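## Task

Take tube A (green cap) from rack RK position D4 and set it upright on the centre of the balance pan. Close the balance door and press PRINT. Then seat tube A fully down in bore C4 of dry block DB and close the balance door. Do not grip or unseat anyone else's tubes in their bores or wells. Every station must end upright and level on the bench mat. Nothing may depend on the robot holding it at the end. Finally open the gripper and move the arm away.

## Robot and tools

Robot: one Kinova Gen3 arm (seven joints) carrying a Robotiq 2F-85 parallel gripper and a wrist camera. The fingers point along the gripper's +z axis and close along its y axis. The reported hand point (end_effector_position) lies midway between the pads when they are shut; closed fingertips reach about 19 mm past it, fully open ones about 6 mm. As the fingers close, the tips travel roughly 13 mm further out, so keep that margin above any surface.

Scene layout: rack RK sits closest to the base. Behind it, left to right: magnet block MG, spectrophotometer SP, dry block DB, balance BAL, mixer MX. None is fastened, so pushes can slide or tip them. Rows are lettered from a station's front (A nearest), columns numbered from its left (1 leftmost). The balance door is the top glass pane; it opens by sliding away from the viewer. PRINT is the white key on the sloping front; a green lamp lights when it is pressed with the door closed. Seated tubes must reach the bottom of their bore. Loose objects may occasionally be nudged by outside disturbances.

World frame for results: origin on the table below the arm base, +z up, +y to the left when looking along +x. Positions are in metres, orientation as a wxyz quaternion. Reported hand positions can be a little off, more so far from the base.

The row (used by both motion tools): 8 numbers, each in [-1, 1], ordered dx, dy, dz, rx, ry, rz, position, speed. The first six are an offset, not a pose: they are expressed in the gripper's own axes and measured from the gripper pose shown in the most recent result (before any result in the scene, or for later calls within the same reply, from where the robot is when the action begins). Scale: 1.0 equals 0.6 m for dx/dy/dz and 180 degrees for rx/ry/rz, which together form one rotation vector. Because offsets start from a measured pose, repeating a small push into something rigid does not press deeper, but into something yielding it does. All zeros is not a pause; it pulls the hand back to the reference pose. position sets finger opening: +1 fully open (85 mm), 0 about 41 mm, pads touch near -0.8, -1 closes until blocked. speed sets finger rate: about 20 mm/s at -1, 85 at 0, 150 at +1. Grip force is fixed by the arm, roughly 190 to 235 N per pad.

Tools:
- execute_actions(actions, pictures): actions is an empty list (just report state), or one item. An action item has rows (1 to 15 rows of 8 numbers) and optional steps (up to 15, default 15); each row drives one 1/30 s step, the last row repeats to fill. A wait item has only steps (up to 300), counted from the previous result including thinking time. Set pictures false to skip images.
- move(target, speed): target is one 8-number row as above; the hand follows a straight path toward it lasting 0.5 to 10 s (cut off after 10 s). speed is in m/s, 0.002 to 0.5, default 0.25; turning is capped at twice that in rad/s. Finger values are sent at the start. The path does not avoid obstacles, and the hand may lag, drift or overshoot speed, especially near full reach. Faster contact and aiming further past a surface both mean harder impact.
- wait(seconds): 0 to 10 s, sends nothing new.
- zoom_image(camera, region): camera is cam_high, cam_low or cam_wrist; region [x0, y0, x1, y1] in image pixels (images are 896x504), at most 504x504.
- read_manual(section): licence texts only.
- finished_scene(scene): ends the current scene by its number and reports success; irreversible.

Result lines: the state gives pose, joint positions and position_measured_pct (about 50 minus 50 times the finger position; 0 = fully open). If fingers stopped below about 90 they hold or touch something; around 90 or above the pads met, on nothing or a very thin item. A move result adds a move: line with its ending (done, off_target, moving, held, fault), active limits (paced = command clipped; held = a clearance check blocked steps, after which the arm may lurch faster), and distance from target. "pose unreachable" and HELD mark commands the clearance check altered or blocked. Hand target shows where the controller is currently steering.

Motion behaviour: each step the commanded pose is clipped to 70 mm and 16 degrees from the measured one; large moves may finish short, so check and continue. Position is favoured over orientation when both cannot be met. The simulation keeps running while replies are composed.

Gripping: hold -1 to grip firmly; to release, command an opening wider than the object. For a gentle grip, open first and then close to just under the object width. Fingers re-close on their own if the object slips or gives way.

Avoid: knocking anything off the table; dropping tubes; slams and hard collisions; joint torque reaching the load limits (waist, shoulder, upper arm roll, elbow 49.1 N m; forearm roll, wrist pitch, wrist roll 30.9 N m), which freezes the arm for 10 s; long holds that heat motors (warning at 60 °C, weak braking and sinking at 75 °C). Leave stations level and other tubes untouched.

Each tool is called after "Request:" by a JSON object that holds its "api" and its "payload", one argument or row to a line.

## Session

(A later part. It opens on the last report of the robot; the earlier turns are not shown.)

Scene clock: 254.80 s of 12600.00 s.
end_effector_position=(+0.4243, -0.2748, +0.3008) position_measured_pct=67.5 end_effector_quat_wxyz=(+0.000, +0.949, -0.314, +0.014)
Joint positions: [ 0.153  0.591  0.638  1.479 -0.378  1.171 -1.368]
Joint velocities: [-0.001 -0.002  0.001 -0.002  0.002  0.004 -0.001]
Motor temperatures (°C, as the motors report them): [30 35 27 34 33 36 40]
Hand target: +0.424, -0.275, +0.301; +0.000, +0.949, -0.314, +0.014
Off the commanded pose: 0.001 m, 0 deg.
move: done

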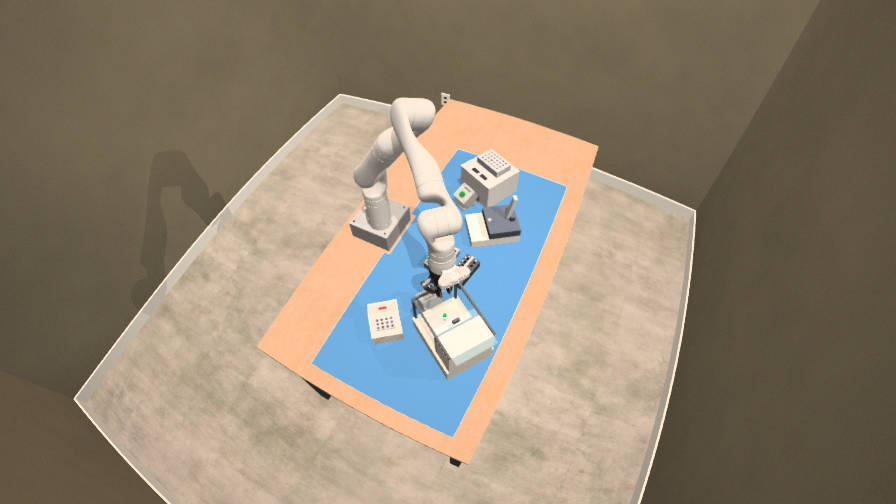

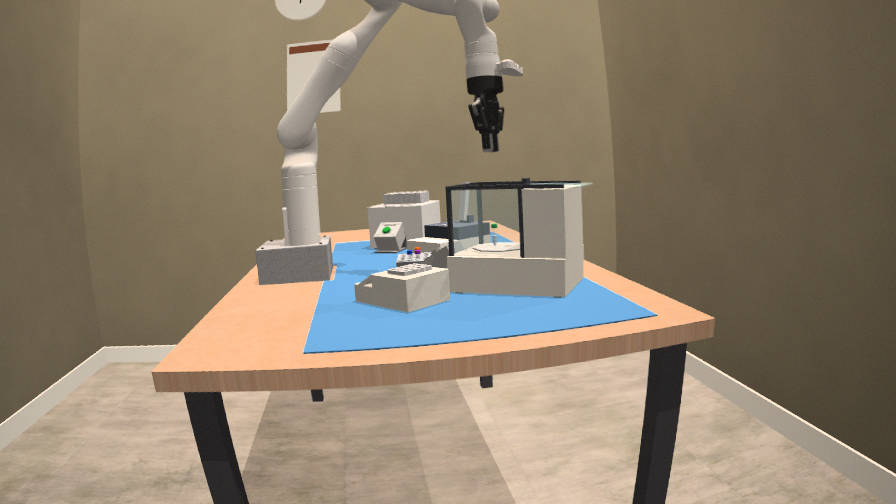

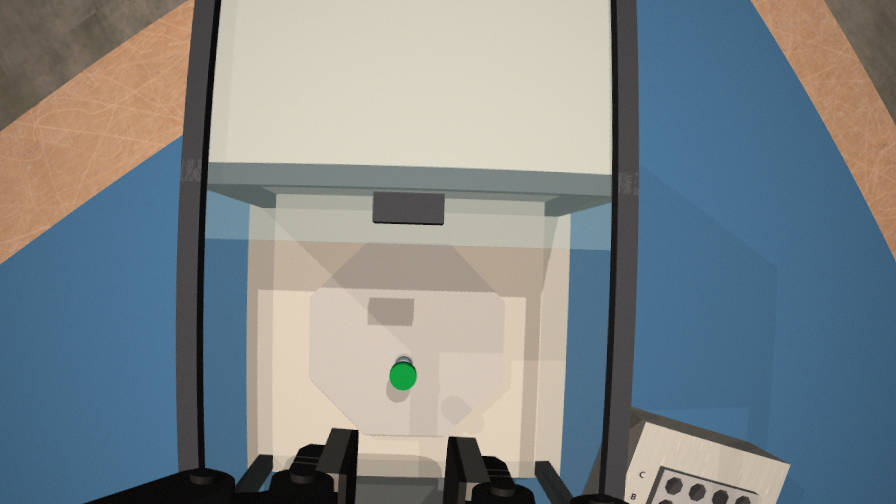

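Request:
{"api": "move", "payload": {
  "target": [0.12,-0.003,0.04,0,0,-0.5,-0.4,0],
  "speed": 0.15
}}

Scene clock: 269.13 s of 12600.00 s.
end_effector_position=(+0.4839, -0.3163, +0.2790) position_measured_pct=69.8 end_effector_quat_wxyz=(+0.010, +0.893, +0.449, +0.009)
Joint positions: [ 0.43   0.718  0.225  1.204 -0.163  1.213  0.008]
Joint velocities: [ 0.003  0.002 -0.001 -0.003 -0.     0.     0.007]
Motor temperatures (°C, as the motors report them): [30 35 27 34 33 36 40]
Hand target: +0.484, -0.316, +0.279; +0.010, +0.893, +0.449, +0.009
Off the commanded pose: 0.000 m, 0 deg.
move: done

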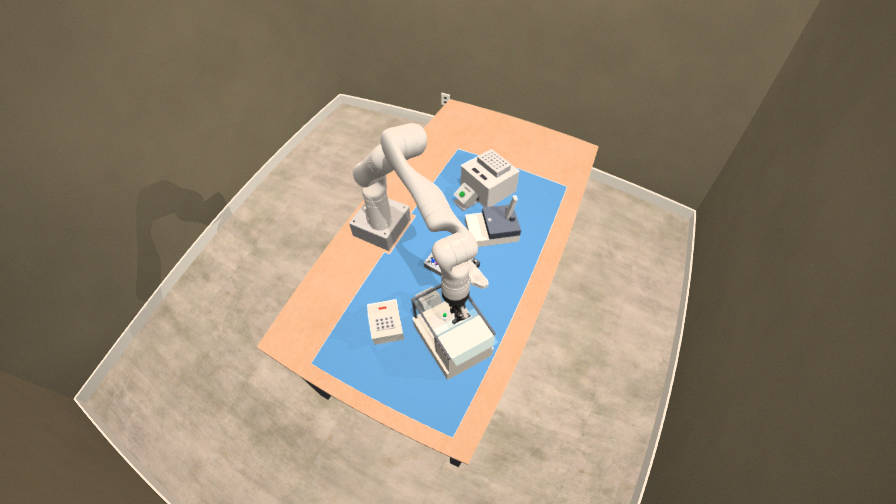

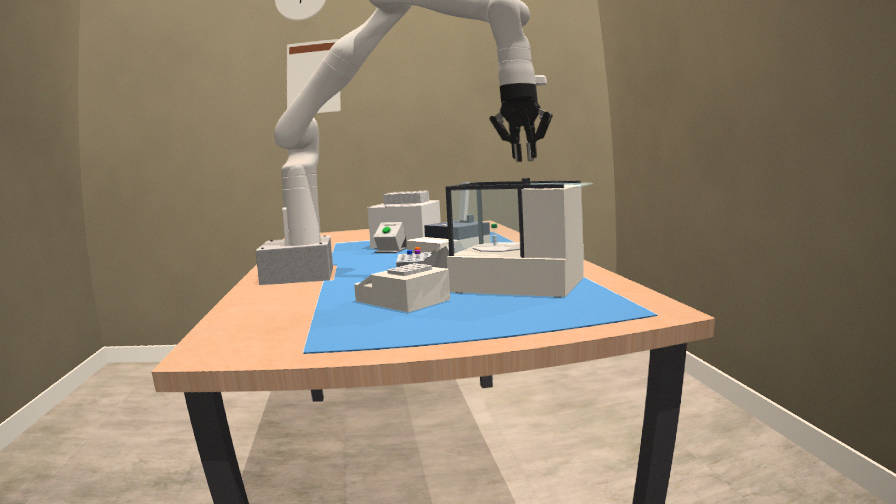

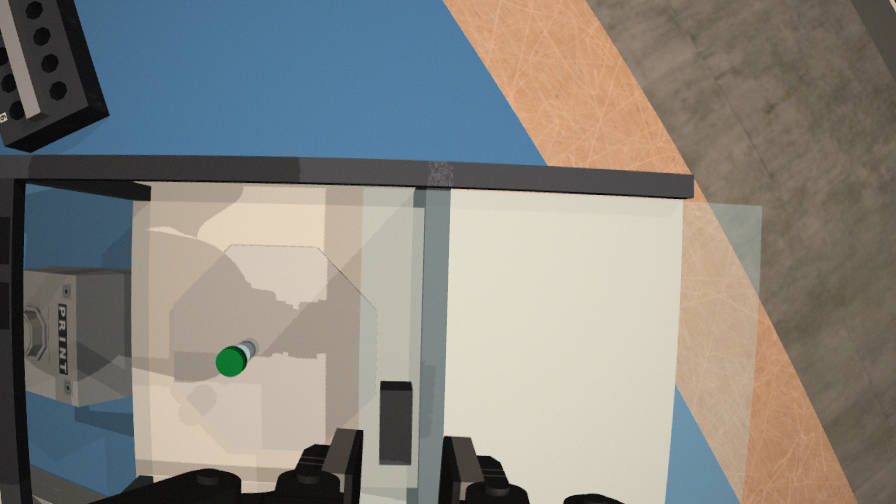

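Request:
{"api": "move", "payload": {
  "target": [0,-0.003,0.068,0,0,0,-0.4,0],
  "speed": 0.06
}}

Request:
{"api": "move", "payload": {
  "target": [0,0,0,0,0,0,-0.68,0]
}}

Scene clock: 273.03 s of 12600.00 s.
end_effector_position=(+0.4836, -0.3157, +0.2383) position_measured_pct=69.8 end_effector_quat_wxyz=(+0.010, +0.893, +0.449, +0.009)
Joint positions: [ 0.431  0.755  0.217  1.271 -0.171  1.109  0.016]
Joint velocities: [ 0.     0.002 -0.003  0.001  0.    -0.002  0.001]
Motor temperatures (°C, as the motors report them): [30 35 27 34 33 36 40]
Hand target: +0.484, -0.316, +0.238; +0.010, +0.893, +0.449, +0.009
Off the commanded pose: 0.000 m, 0 deg.
move: done

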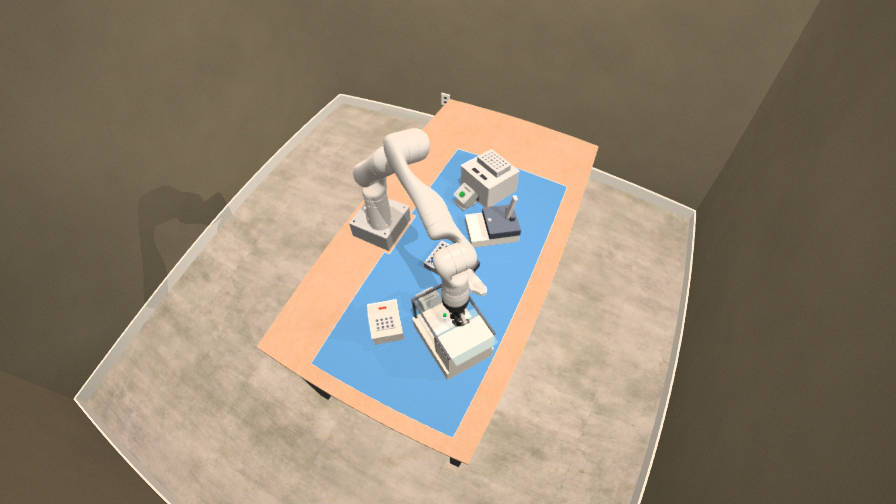

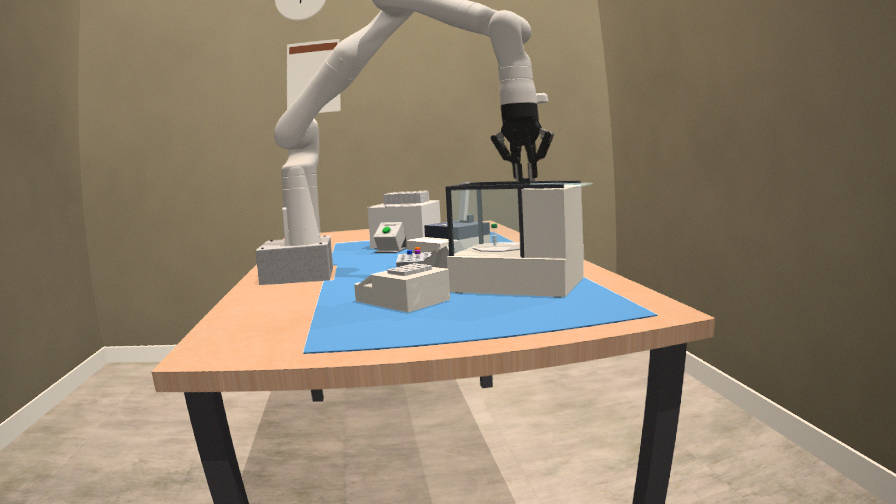

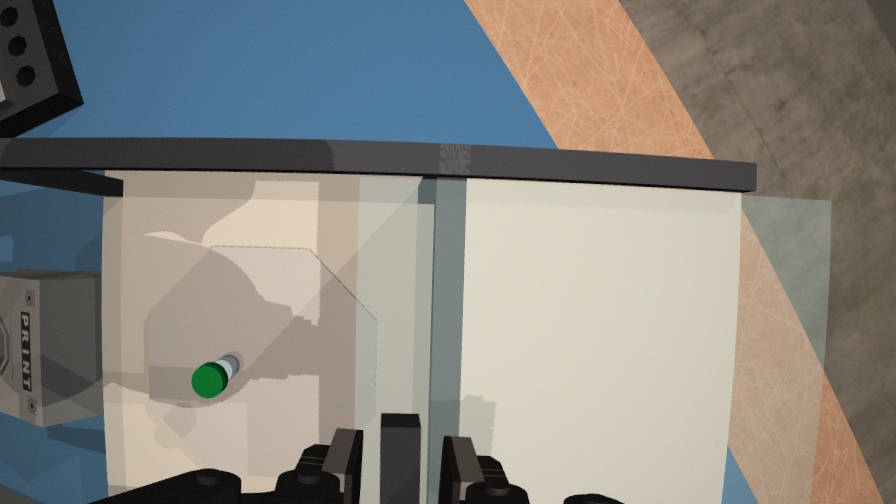

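Scene clock: 273.53 s of 12600.00 s.
end_effector_position=(+0.4836, -0.3156, +0.2384) position_measured_pct=81.3 end_effector_quat_wxyz=(+0.010, +0.893, +0.450, +0.009)
Joint positions: [ 0.431  0.755  0.216  1.271 -0.17   1.109  0.018]
Joint velocities: [-0.    -0.     0.002  0.001 -0.002  0.002 -0.   ]
Motor temperatures (°C, as the motors report them): [30 35 27 34 33 36 40]
Hand target: +0.484, -0.316, +0.238; +0.010, +0.893, +0.449, +0.009
Off the commanded pose: 0.000 m, 0 deg.
move: done

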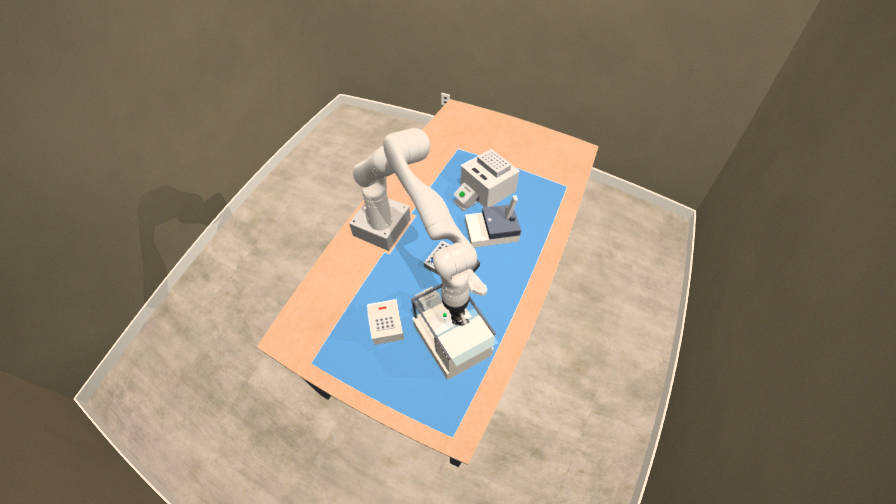

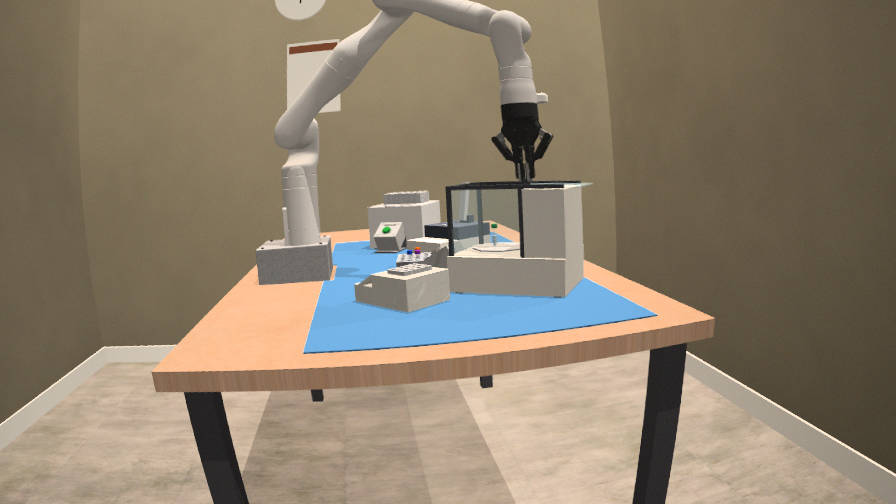

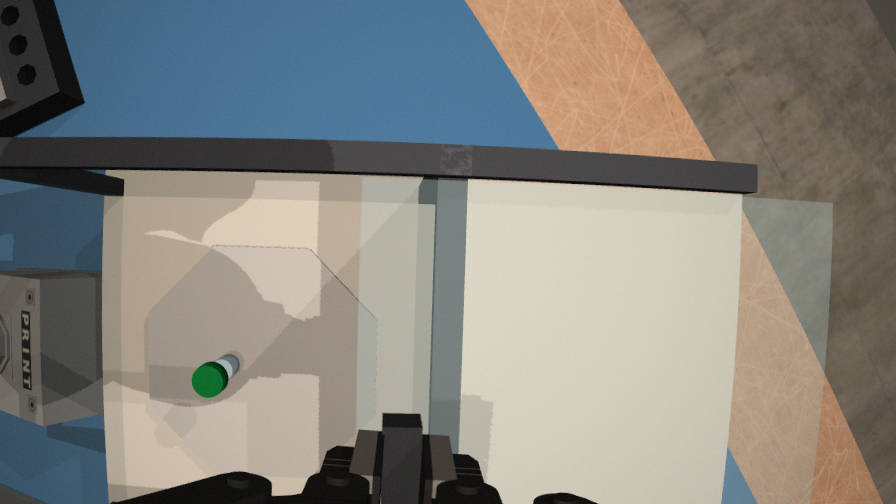

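Request:
{"api": "move", "payload": {
  "target": [0,-0.203,0,0,0,0,-0.68,0],
  "speed": 0.05
}}

Scene clock: 279.07 s of 12600.00 s.
end_effector_position=(+0.3848, -0.2486, +0.2375) position_measured_pct=81.3 end_effector_quat_wxyz=(+0.015, +0.893, +0.449, +0.008)
Joint positions: [ 0.373  0.508  0.22   1.747 -0.137  0.871  0.004]
Joint velocities: [ 0.001 -0.004 -0.004  0.006  0.    -0.003 -0.003]
Motor temperatures (°C, as the motors report them): [30 35 27 34 33 36 40]
Hand target: +0.385, -0.243, +0.235; +0.010, +0.893, +0.450, +0.009
Off the commanded pose: 0.006 m, 1 deg.
move: off_target

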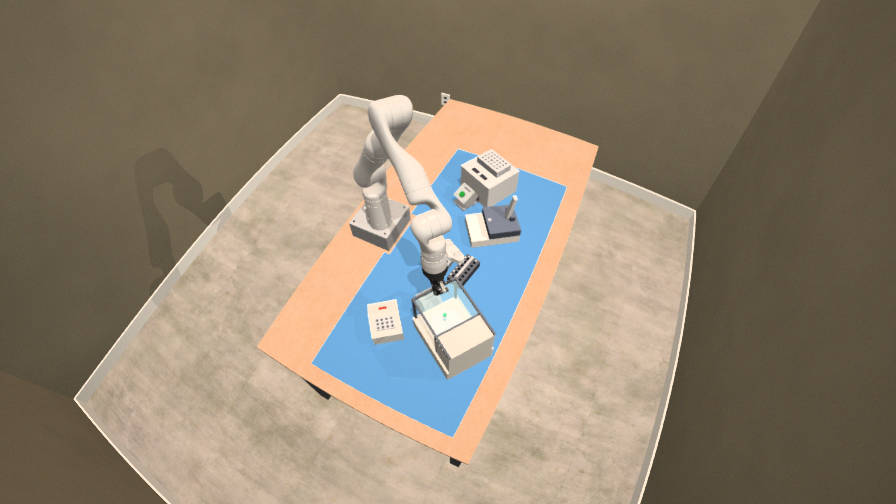

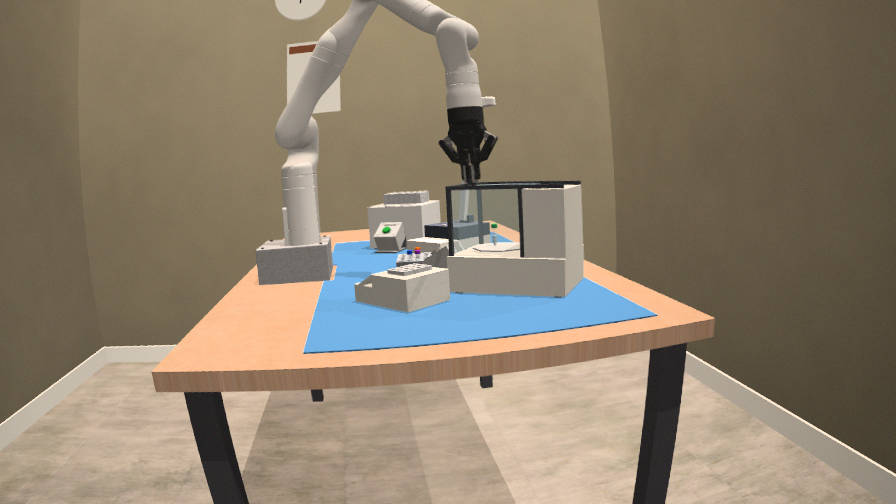

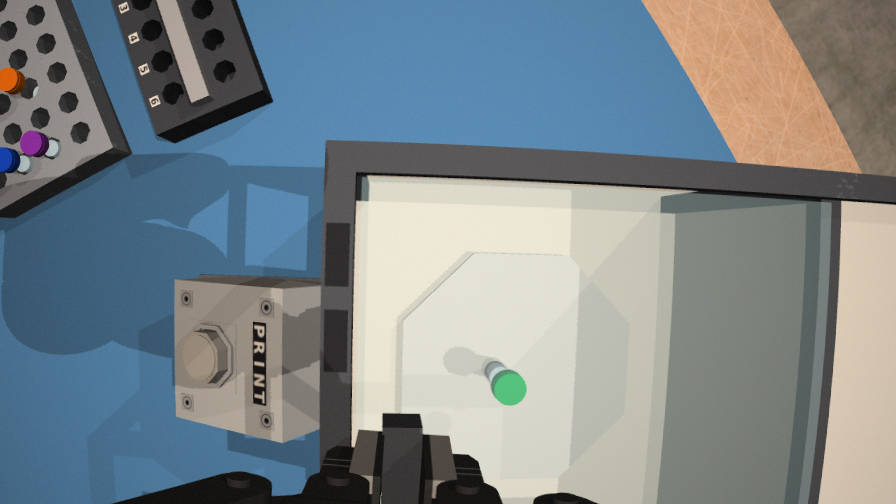

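Request:
{"api": "move", "payload": {
  "target": [0,0,0,0,0,0,-0.6,0]
}}

Request:
{"api": "move", "payload": {
  "target": [0,0.001,-0.06,0,0,0,-0.6,0],
  "speed": 0.05
}}

Scene clock: 283.90 s of 12600.00 s.
end_effector_position=(+0.3844, -0.2493, +0.2378) position_measured_pct=79.8 end_effector_quat_wxyz=(+0.015, +0.893, +0.449, +0.008)
Joint positions: [ 0.374  0.507  0.22   1.746 -0.135  0.871  0.004]
Joint velocities: [ 0.     0.    -0.001 -0.     0.001  0.001 -0.001]
Motor temperatures (°C, as the motors report them): [30 35 27 34 33 36 40]
Hand target: +0.385, -0.249, +0.237; +0.015, +0.893, +0.449, +0.008
Off the commanded pose: 0.001 m, 0 deg.
move: done

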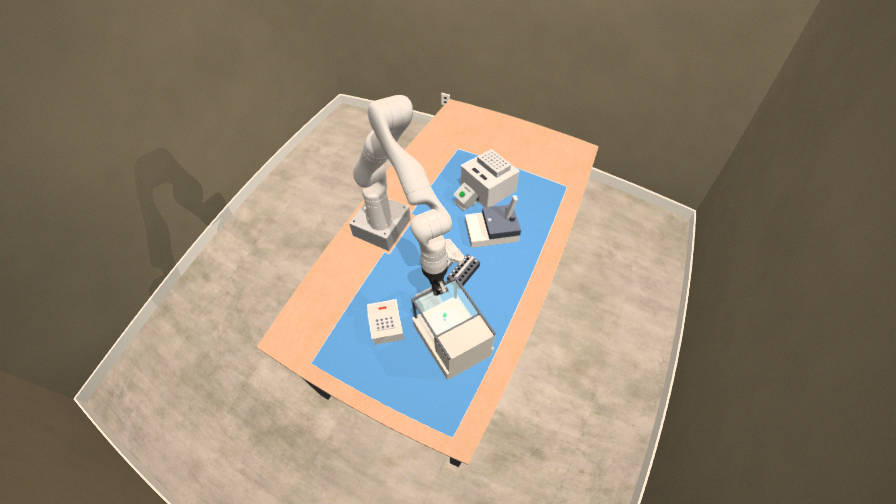

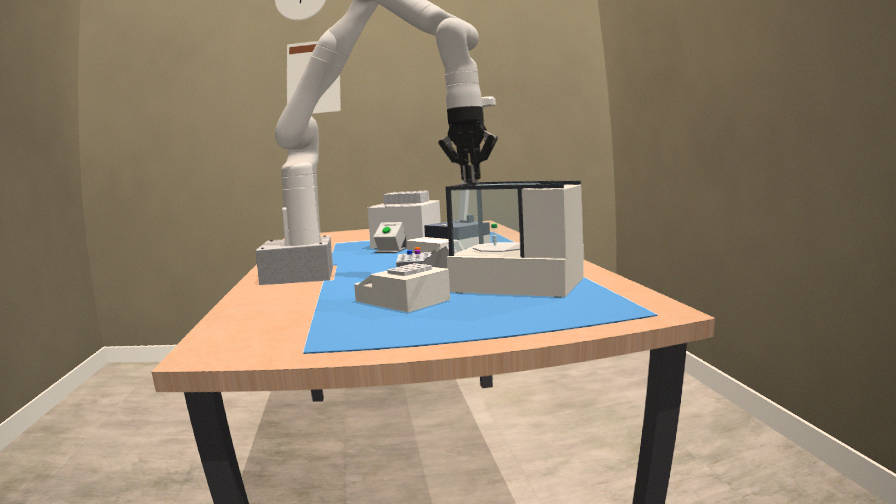

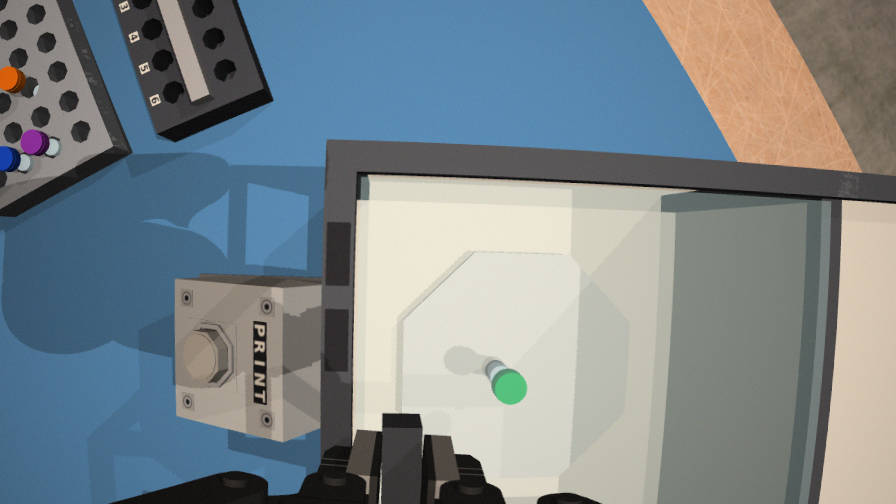

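Scene clock: 284.97 s of 12600.00 s.
end_effector_position=(+0.3838, -0.2488, +0.2735) position_measured_pct=79.8 end_effector_quat_wxyz=(+0.015, +0.893, +0.449, +0.008)
Joint positions: [ 0.364  0.456  0.232  1.696 -0.119  0.972 -0.009]
Joint velocities: [-0.001 -0.003  0.    -0.001  0.002  0.003  0.   ]
Motor temperatures (°C, as the motors report them): [30 35 27 34 33 36 40]
Hand target: +0.384, -0.249, +0.274; +0.015, +0.893, +0.449, +0.008
Off the commanded pose: 0.000 m, 0 deg.
move: done

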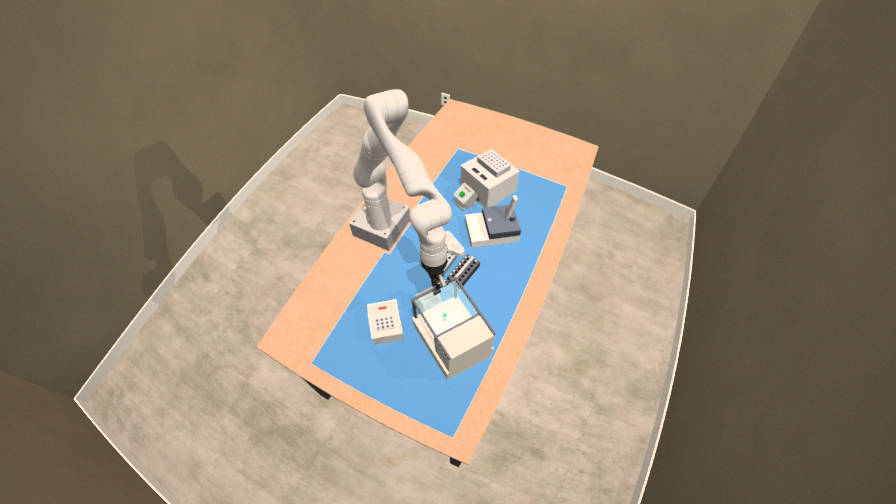

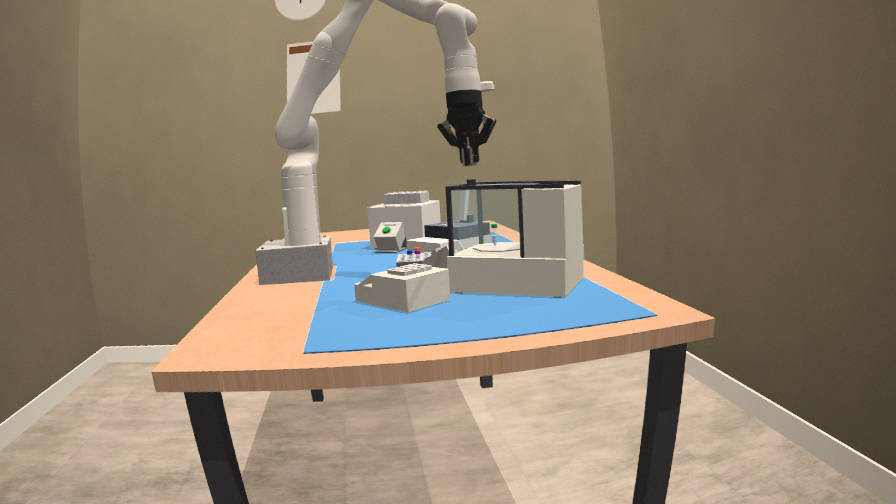

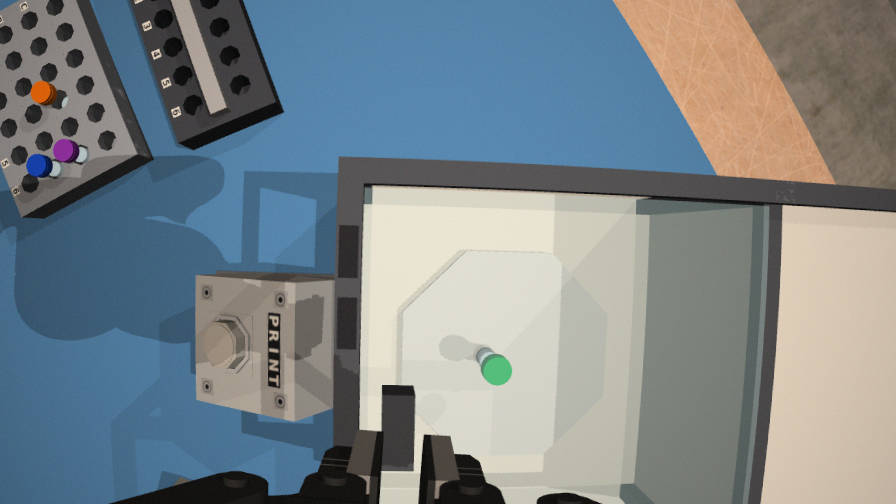

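Request:
{"api": "move", "payload": {
  "target": [0.007,-0.1,0.0,0,0,-0.5,-1,0],
  "speed": 0.15
}}

Scene clock: 307.33 s of 12600.00 s.
end_effector_position=(+0.3379, -0.2098, +0.2713) position_measured_pct=91.7 end_effector_quat_wxyz=(+0.016, +0.314, +0.949, -0.005)
Joint positions: [ 0.603  0.335 -0.14   1.883  0.067  0.897  1.355]
Joint velocities: [ 0.004 -0.001 -0.002  0.002 -0.001 -0.     0.008]
Motor temperatures (°C, as the motors report them): [30 35 27 34 33 36 40]
Hand target: +0.338, -0.210, +0.271; +0.016, +0.314, +0.949, -0.005
Off the commanded pose: 0.000 m, 0 deg.
move: done

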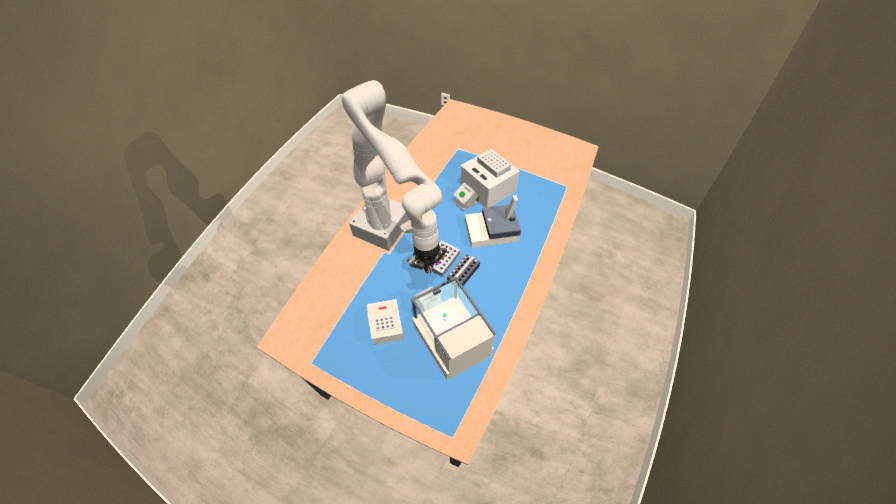

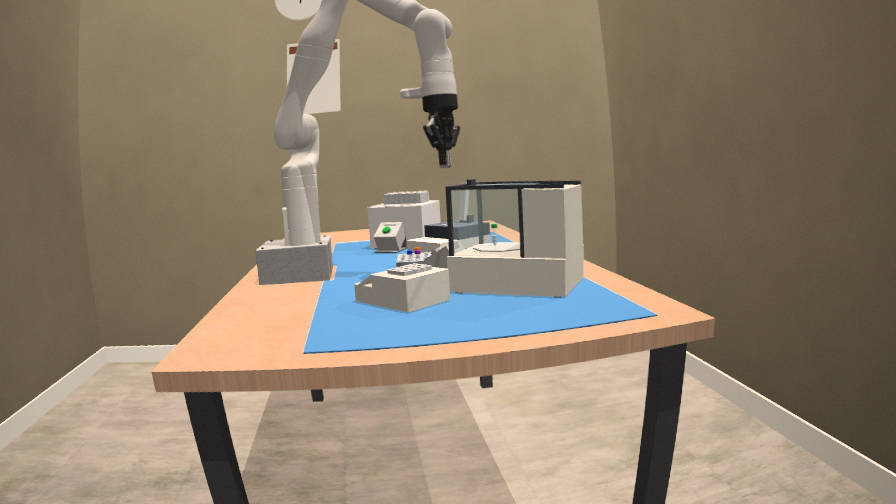

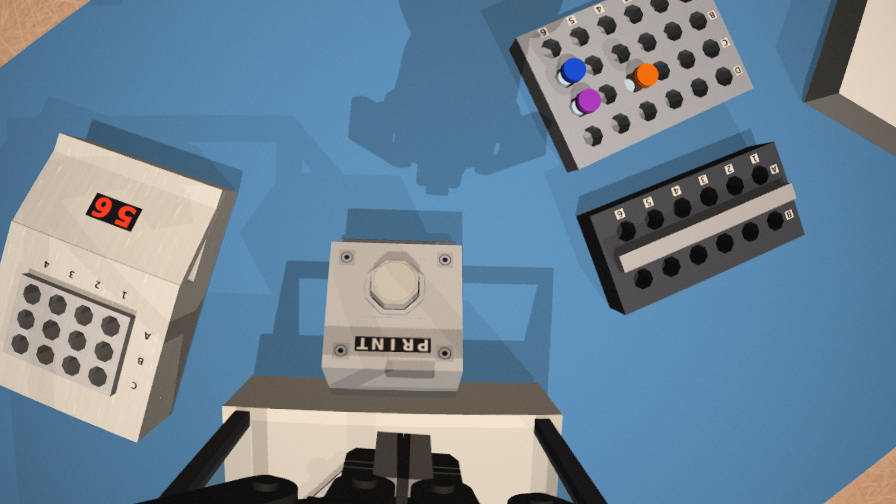

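Request:
{"api": "move", "payload": {
  "target": [0.06,-0.008,0.22,0,0,0,-1,0],
  "speed": 0.12
}}

Scene clock: 314.80 s of 12600.00 s.
end_effector_position=(+0.3099, -0.1954, +0.1385) position_measured_pct=91.7 end_effector_quat_wxyz=(+0.016, +0.315, +0.949, -0.006)
Joint positions: [ 0.569  0.551 -0.098  2.142  0.141  0.424  1.282]
Joint velocities: [-0.002  0.005 -0.     0.002 -0.    -0.003 -0.002]
Motor temperatures (°C, as the motors report them): [30 35 27 34 33 36 40]
Hand target: +0.310, -0.195, +0.138; +0.016, +0.314, +0.949, -0.006
Off the commanded pose: 0.001 m, 0 deg.
move: done

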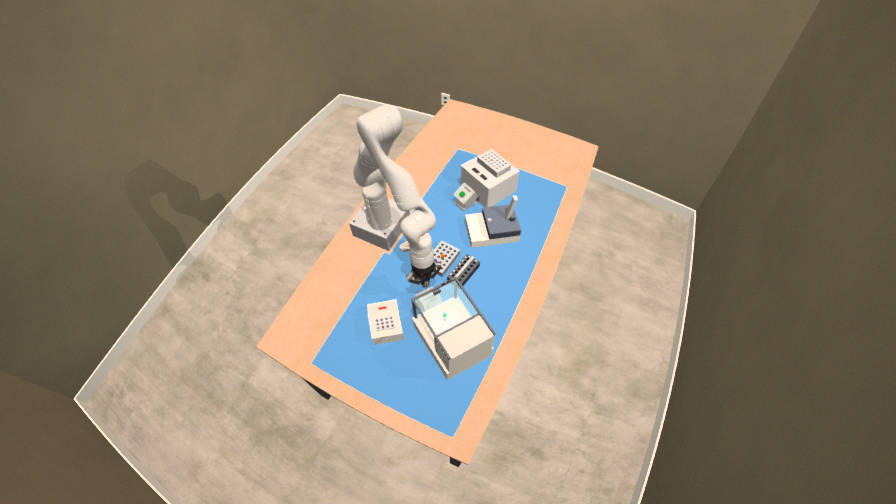

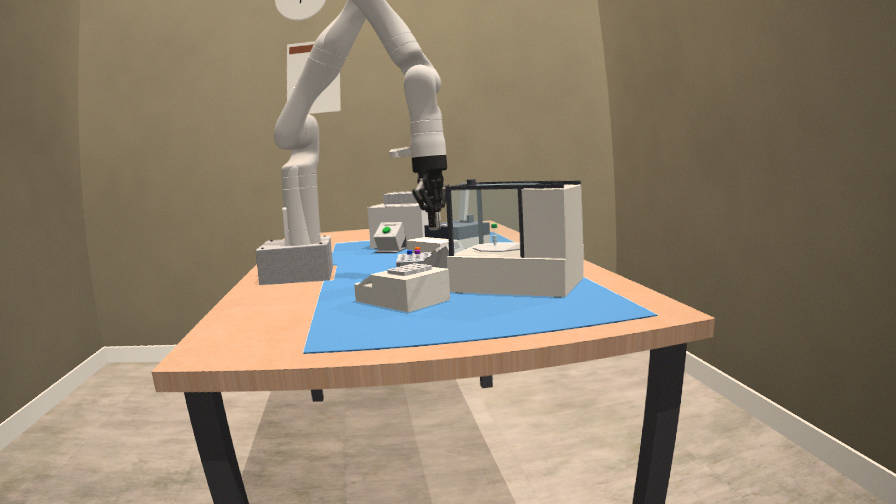

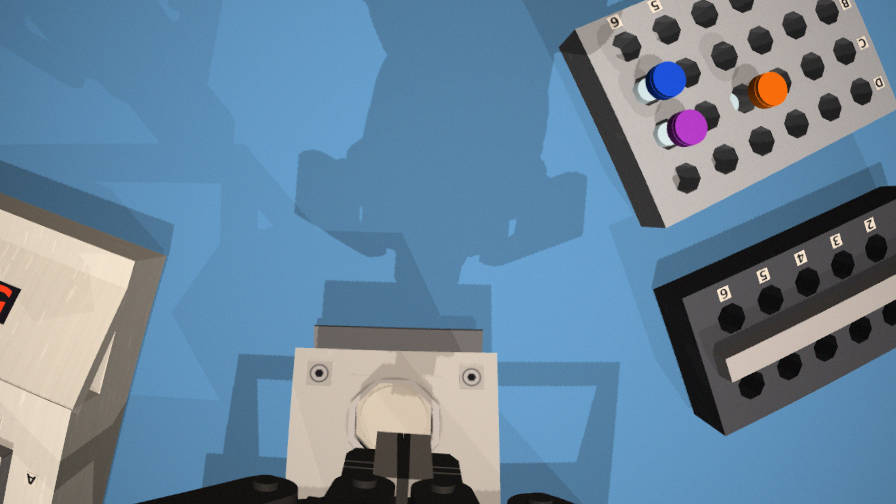

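Request:
{"api": "move", "payload": {
  "target": [0.002,-0.005,0.055,0,0,0,-1,0],
  "speed": 0.03
}}

Scene clock: 324.50 s of 12600.00 s.
end_effector_position=(+0.3082, -0.1980, +0.1057) position_measured_pct=91.7 end_effector_quat_wxyz=(+0.016, +0.315, +0.949, -0.006)
Joint positions: [ 0.559  0.635 -0.074  2.161  0.16   0.319  1.272]
Joint velocities: [-0.001  0.005  0.003  0.001 -0.001 -0.003 -0.001]
Motor temperatures (°C, as the motors report them): [30 35 27 34 33 36 40]
Hand target: +0.308, -0.198, +0.106; +0.016, +0.315, +0.949, -0.006
Off the commanded pose: 0.000 m, 0 deg.
move: done

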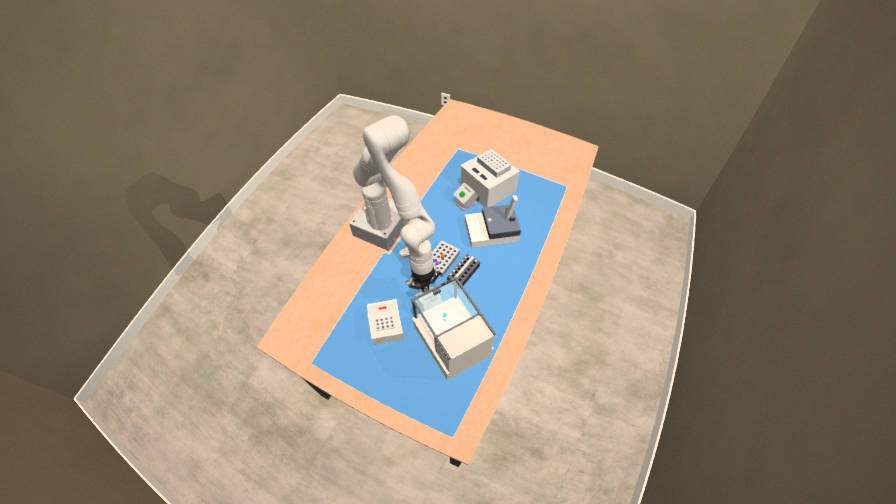

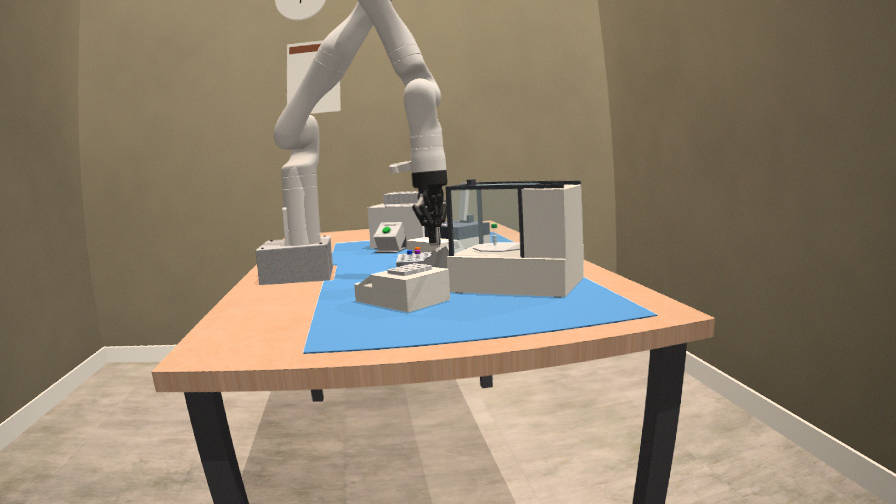

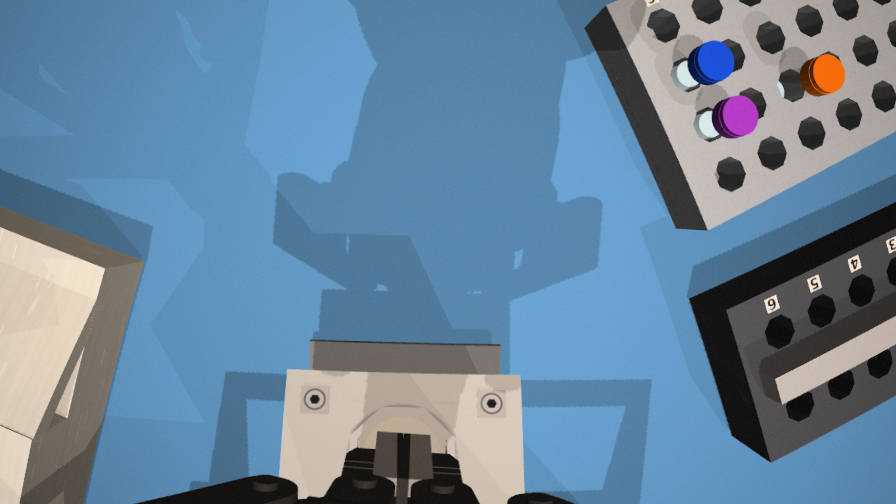

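Request:
{"api": "move", "payload": {
  "target": [0,0,0.016,0,0,0,-1,0],
  "speed": 0.015
}}

Scene clock: 327.00 s of 12600.00 s.
end_effector_position=(+0.3089, -0.1984, +0.0970) position_measured_pct=91.7 end_effector_quat_wxyz=(+0.017, +0.315, +0.949, -0.006)
Joint positions: [ 0.554  0.659 -0.066  2.163  0.165  0.291  1.268]
Joint velocities: [-0.001  0.003  0.001  0.001 -0.002 -0.005 -0.001]
Motor temperatures (°C, as the motors report them): [30 35 27 34 33 36 40]
Hand target: +0.309, -0.198, +0.096; +0.016, +0.315, +0.949, -0.006
Off the commanded pose: 0.001 m, 0 deg.
move: done

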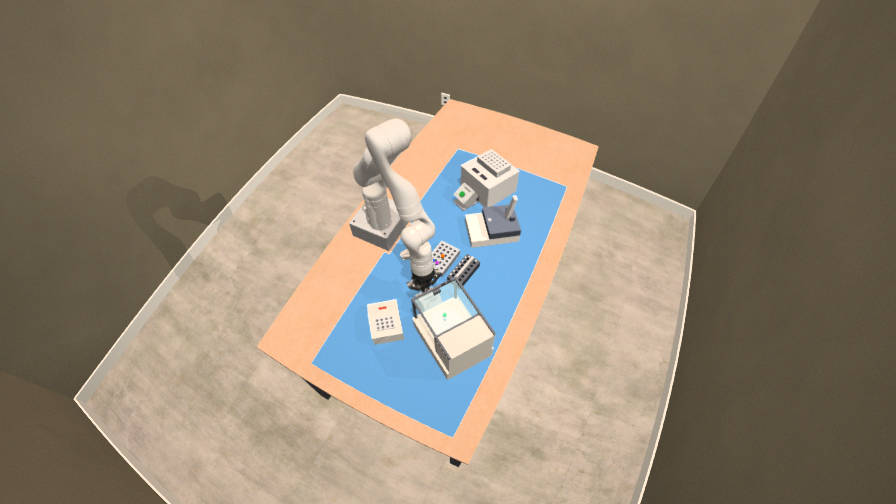

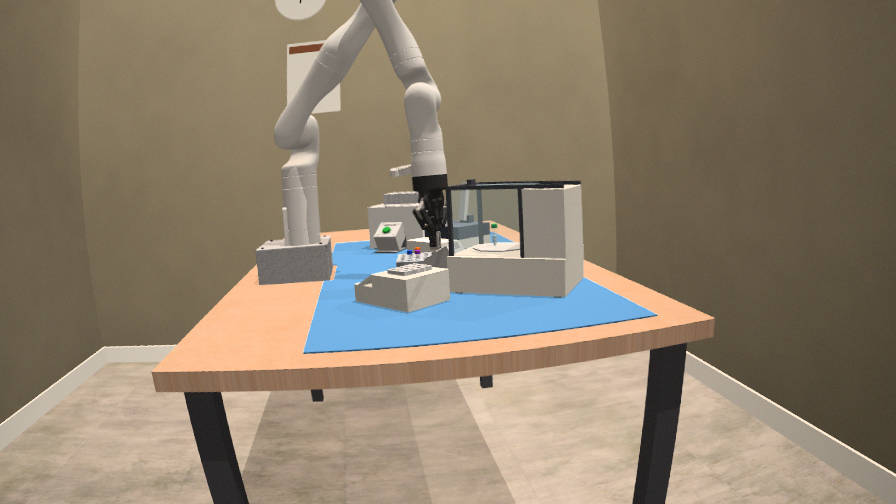

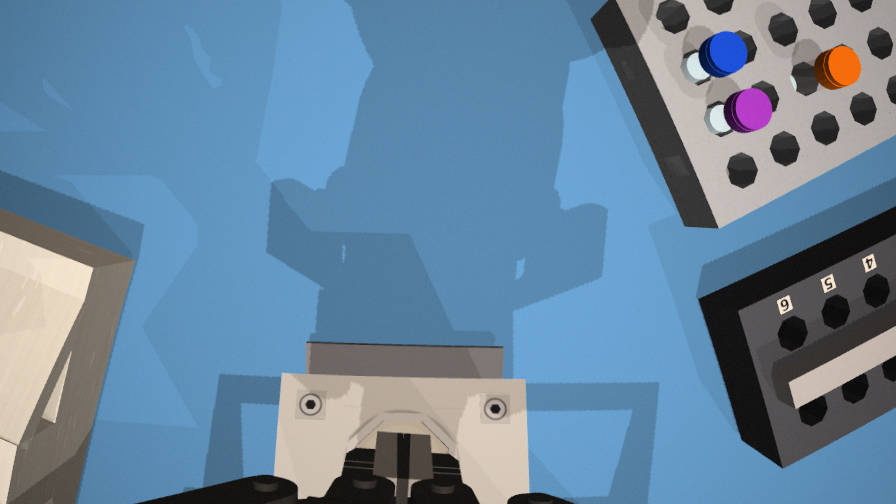

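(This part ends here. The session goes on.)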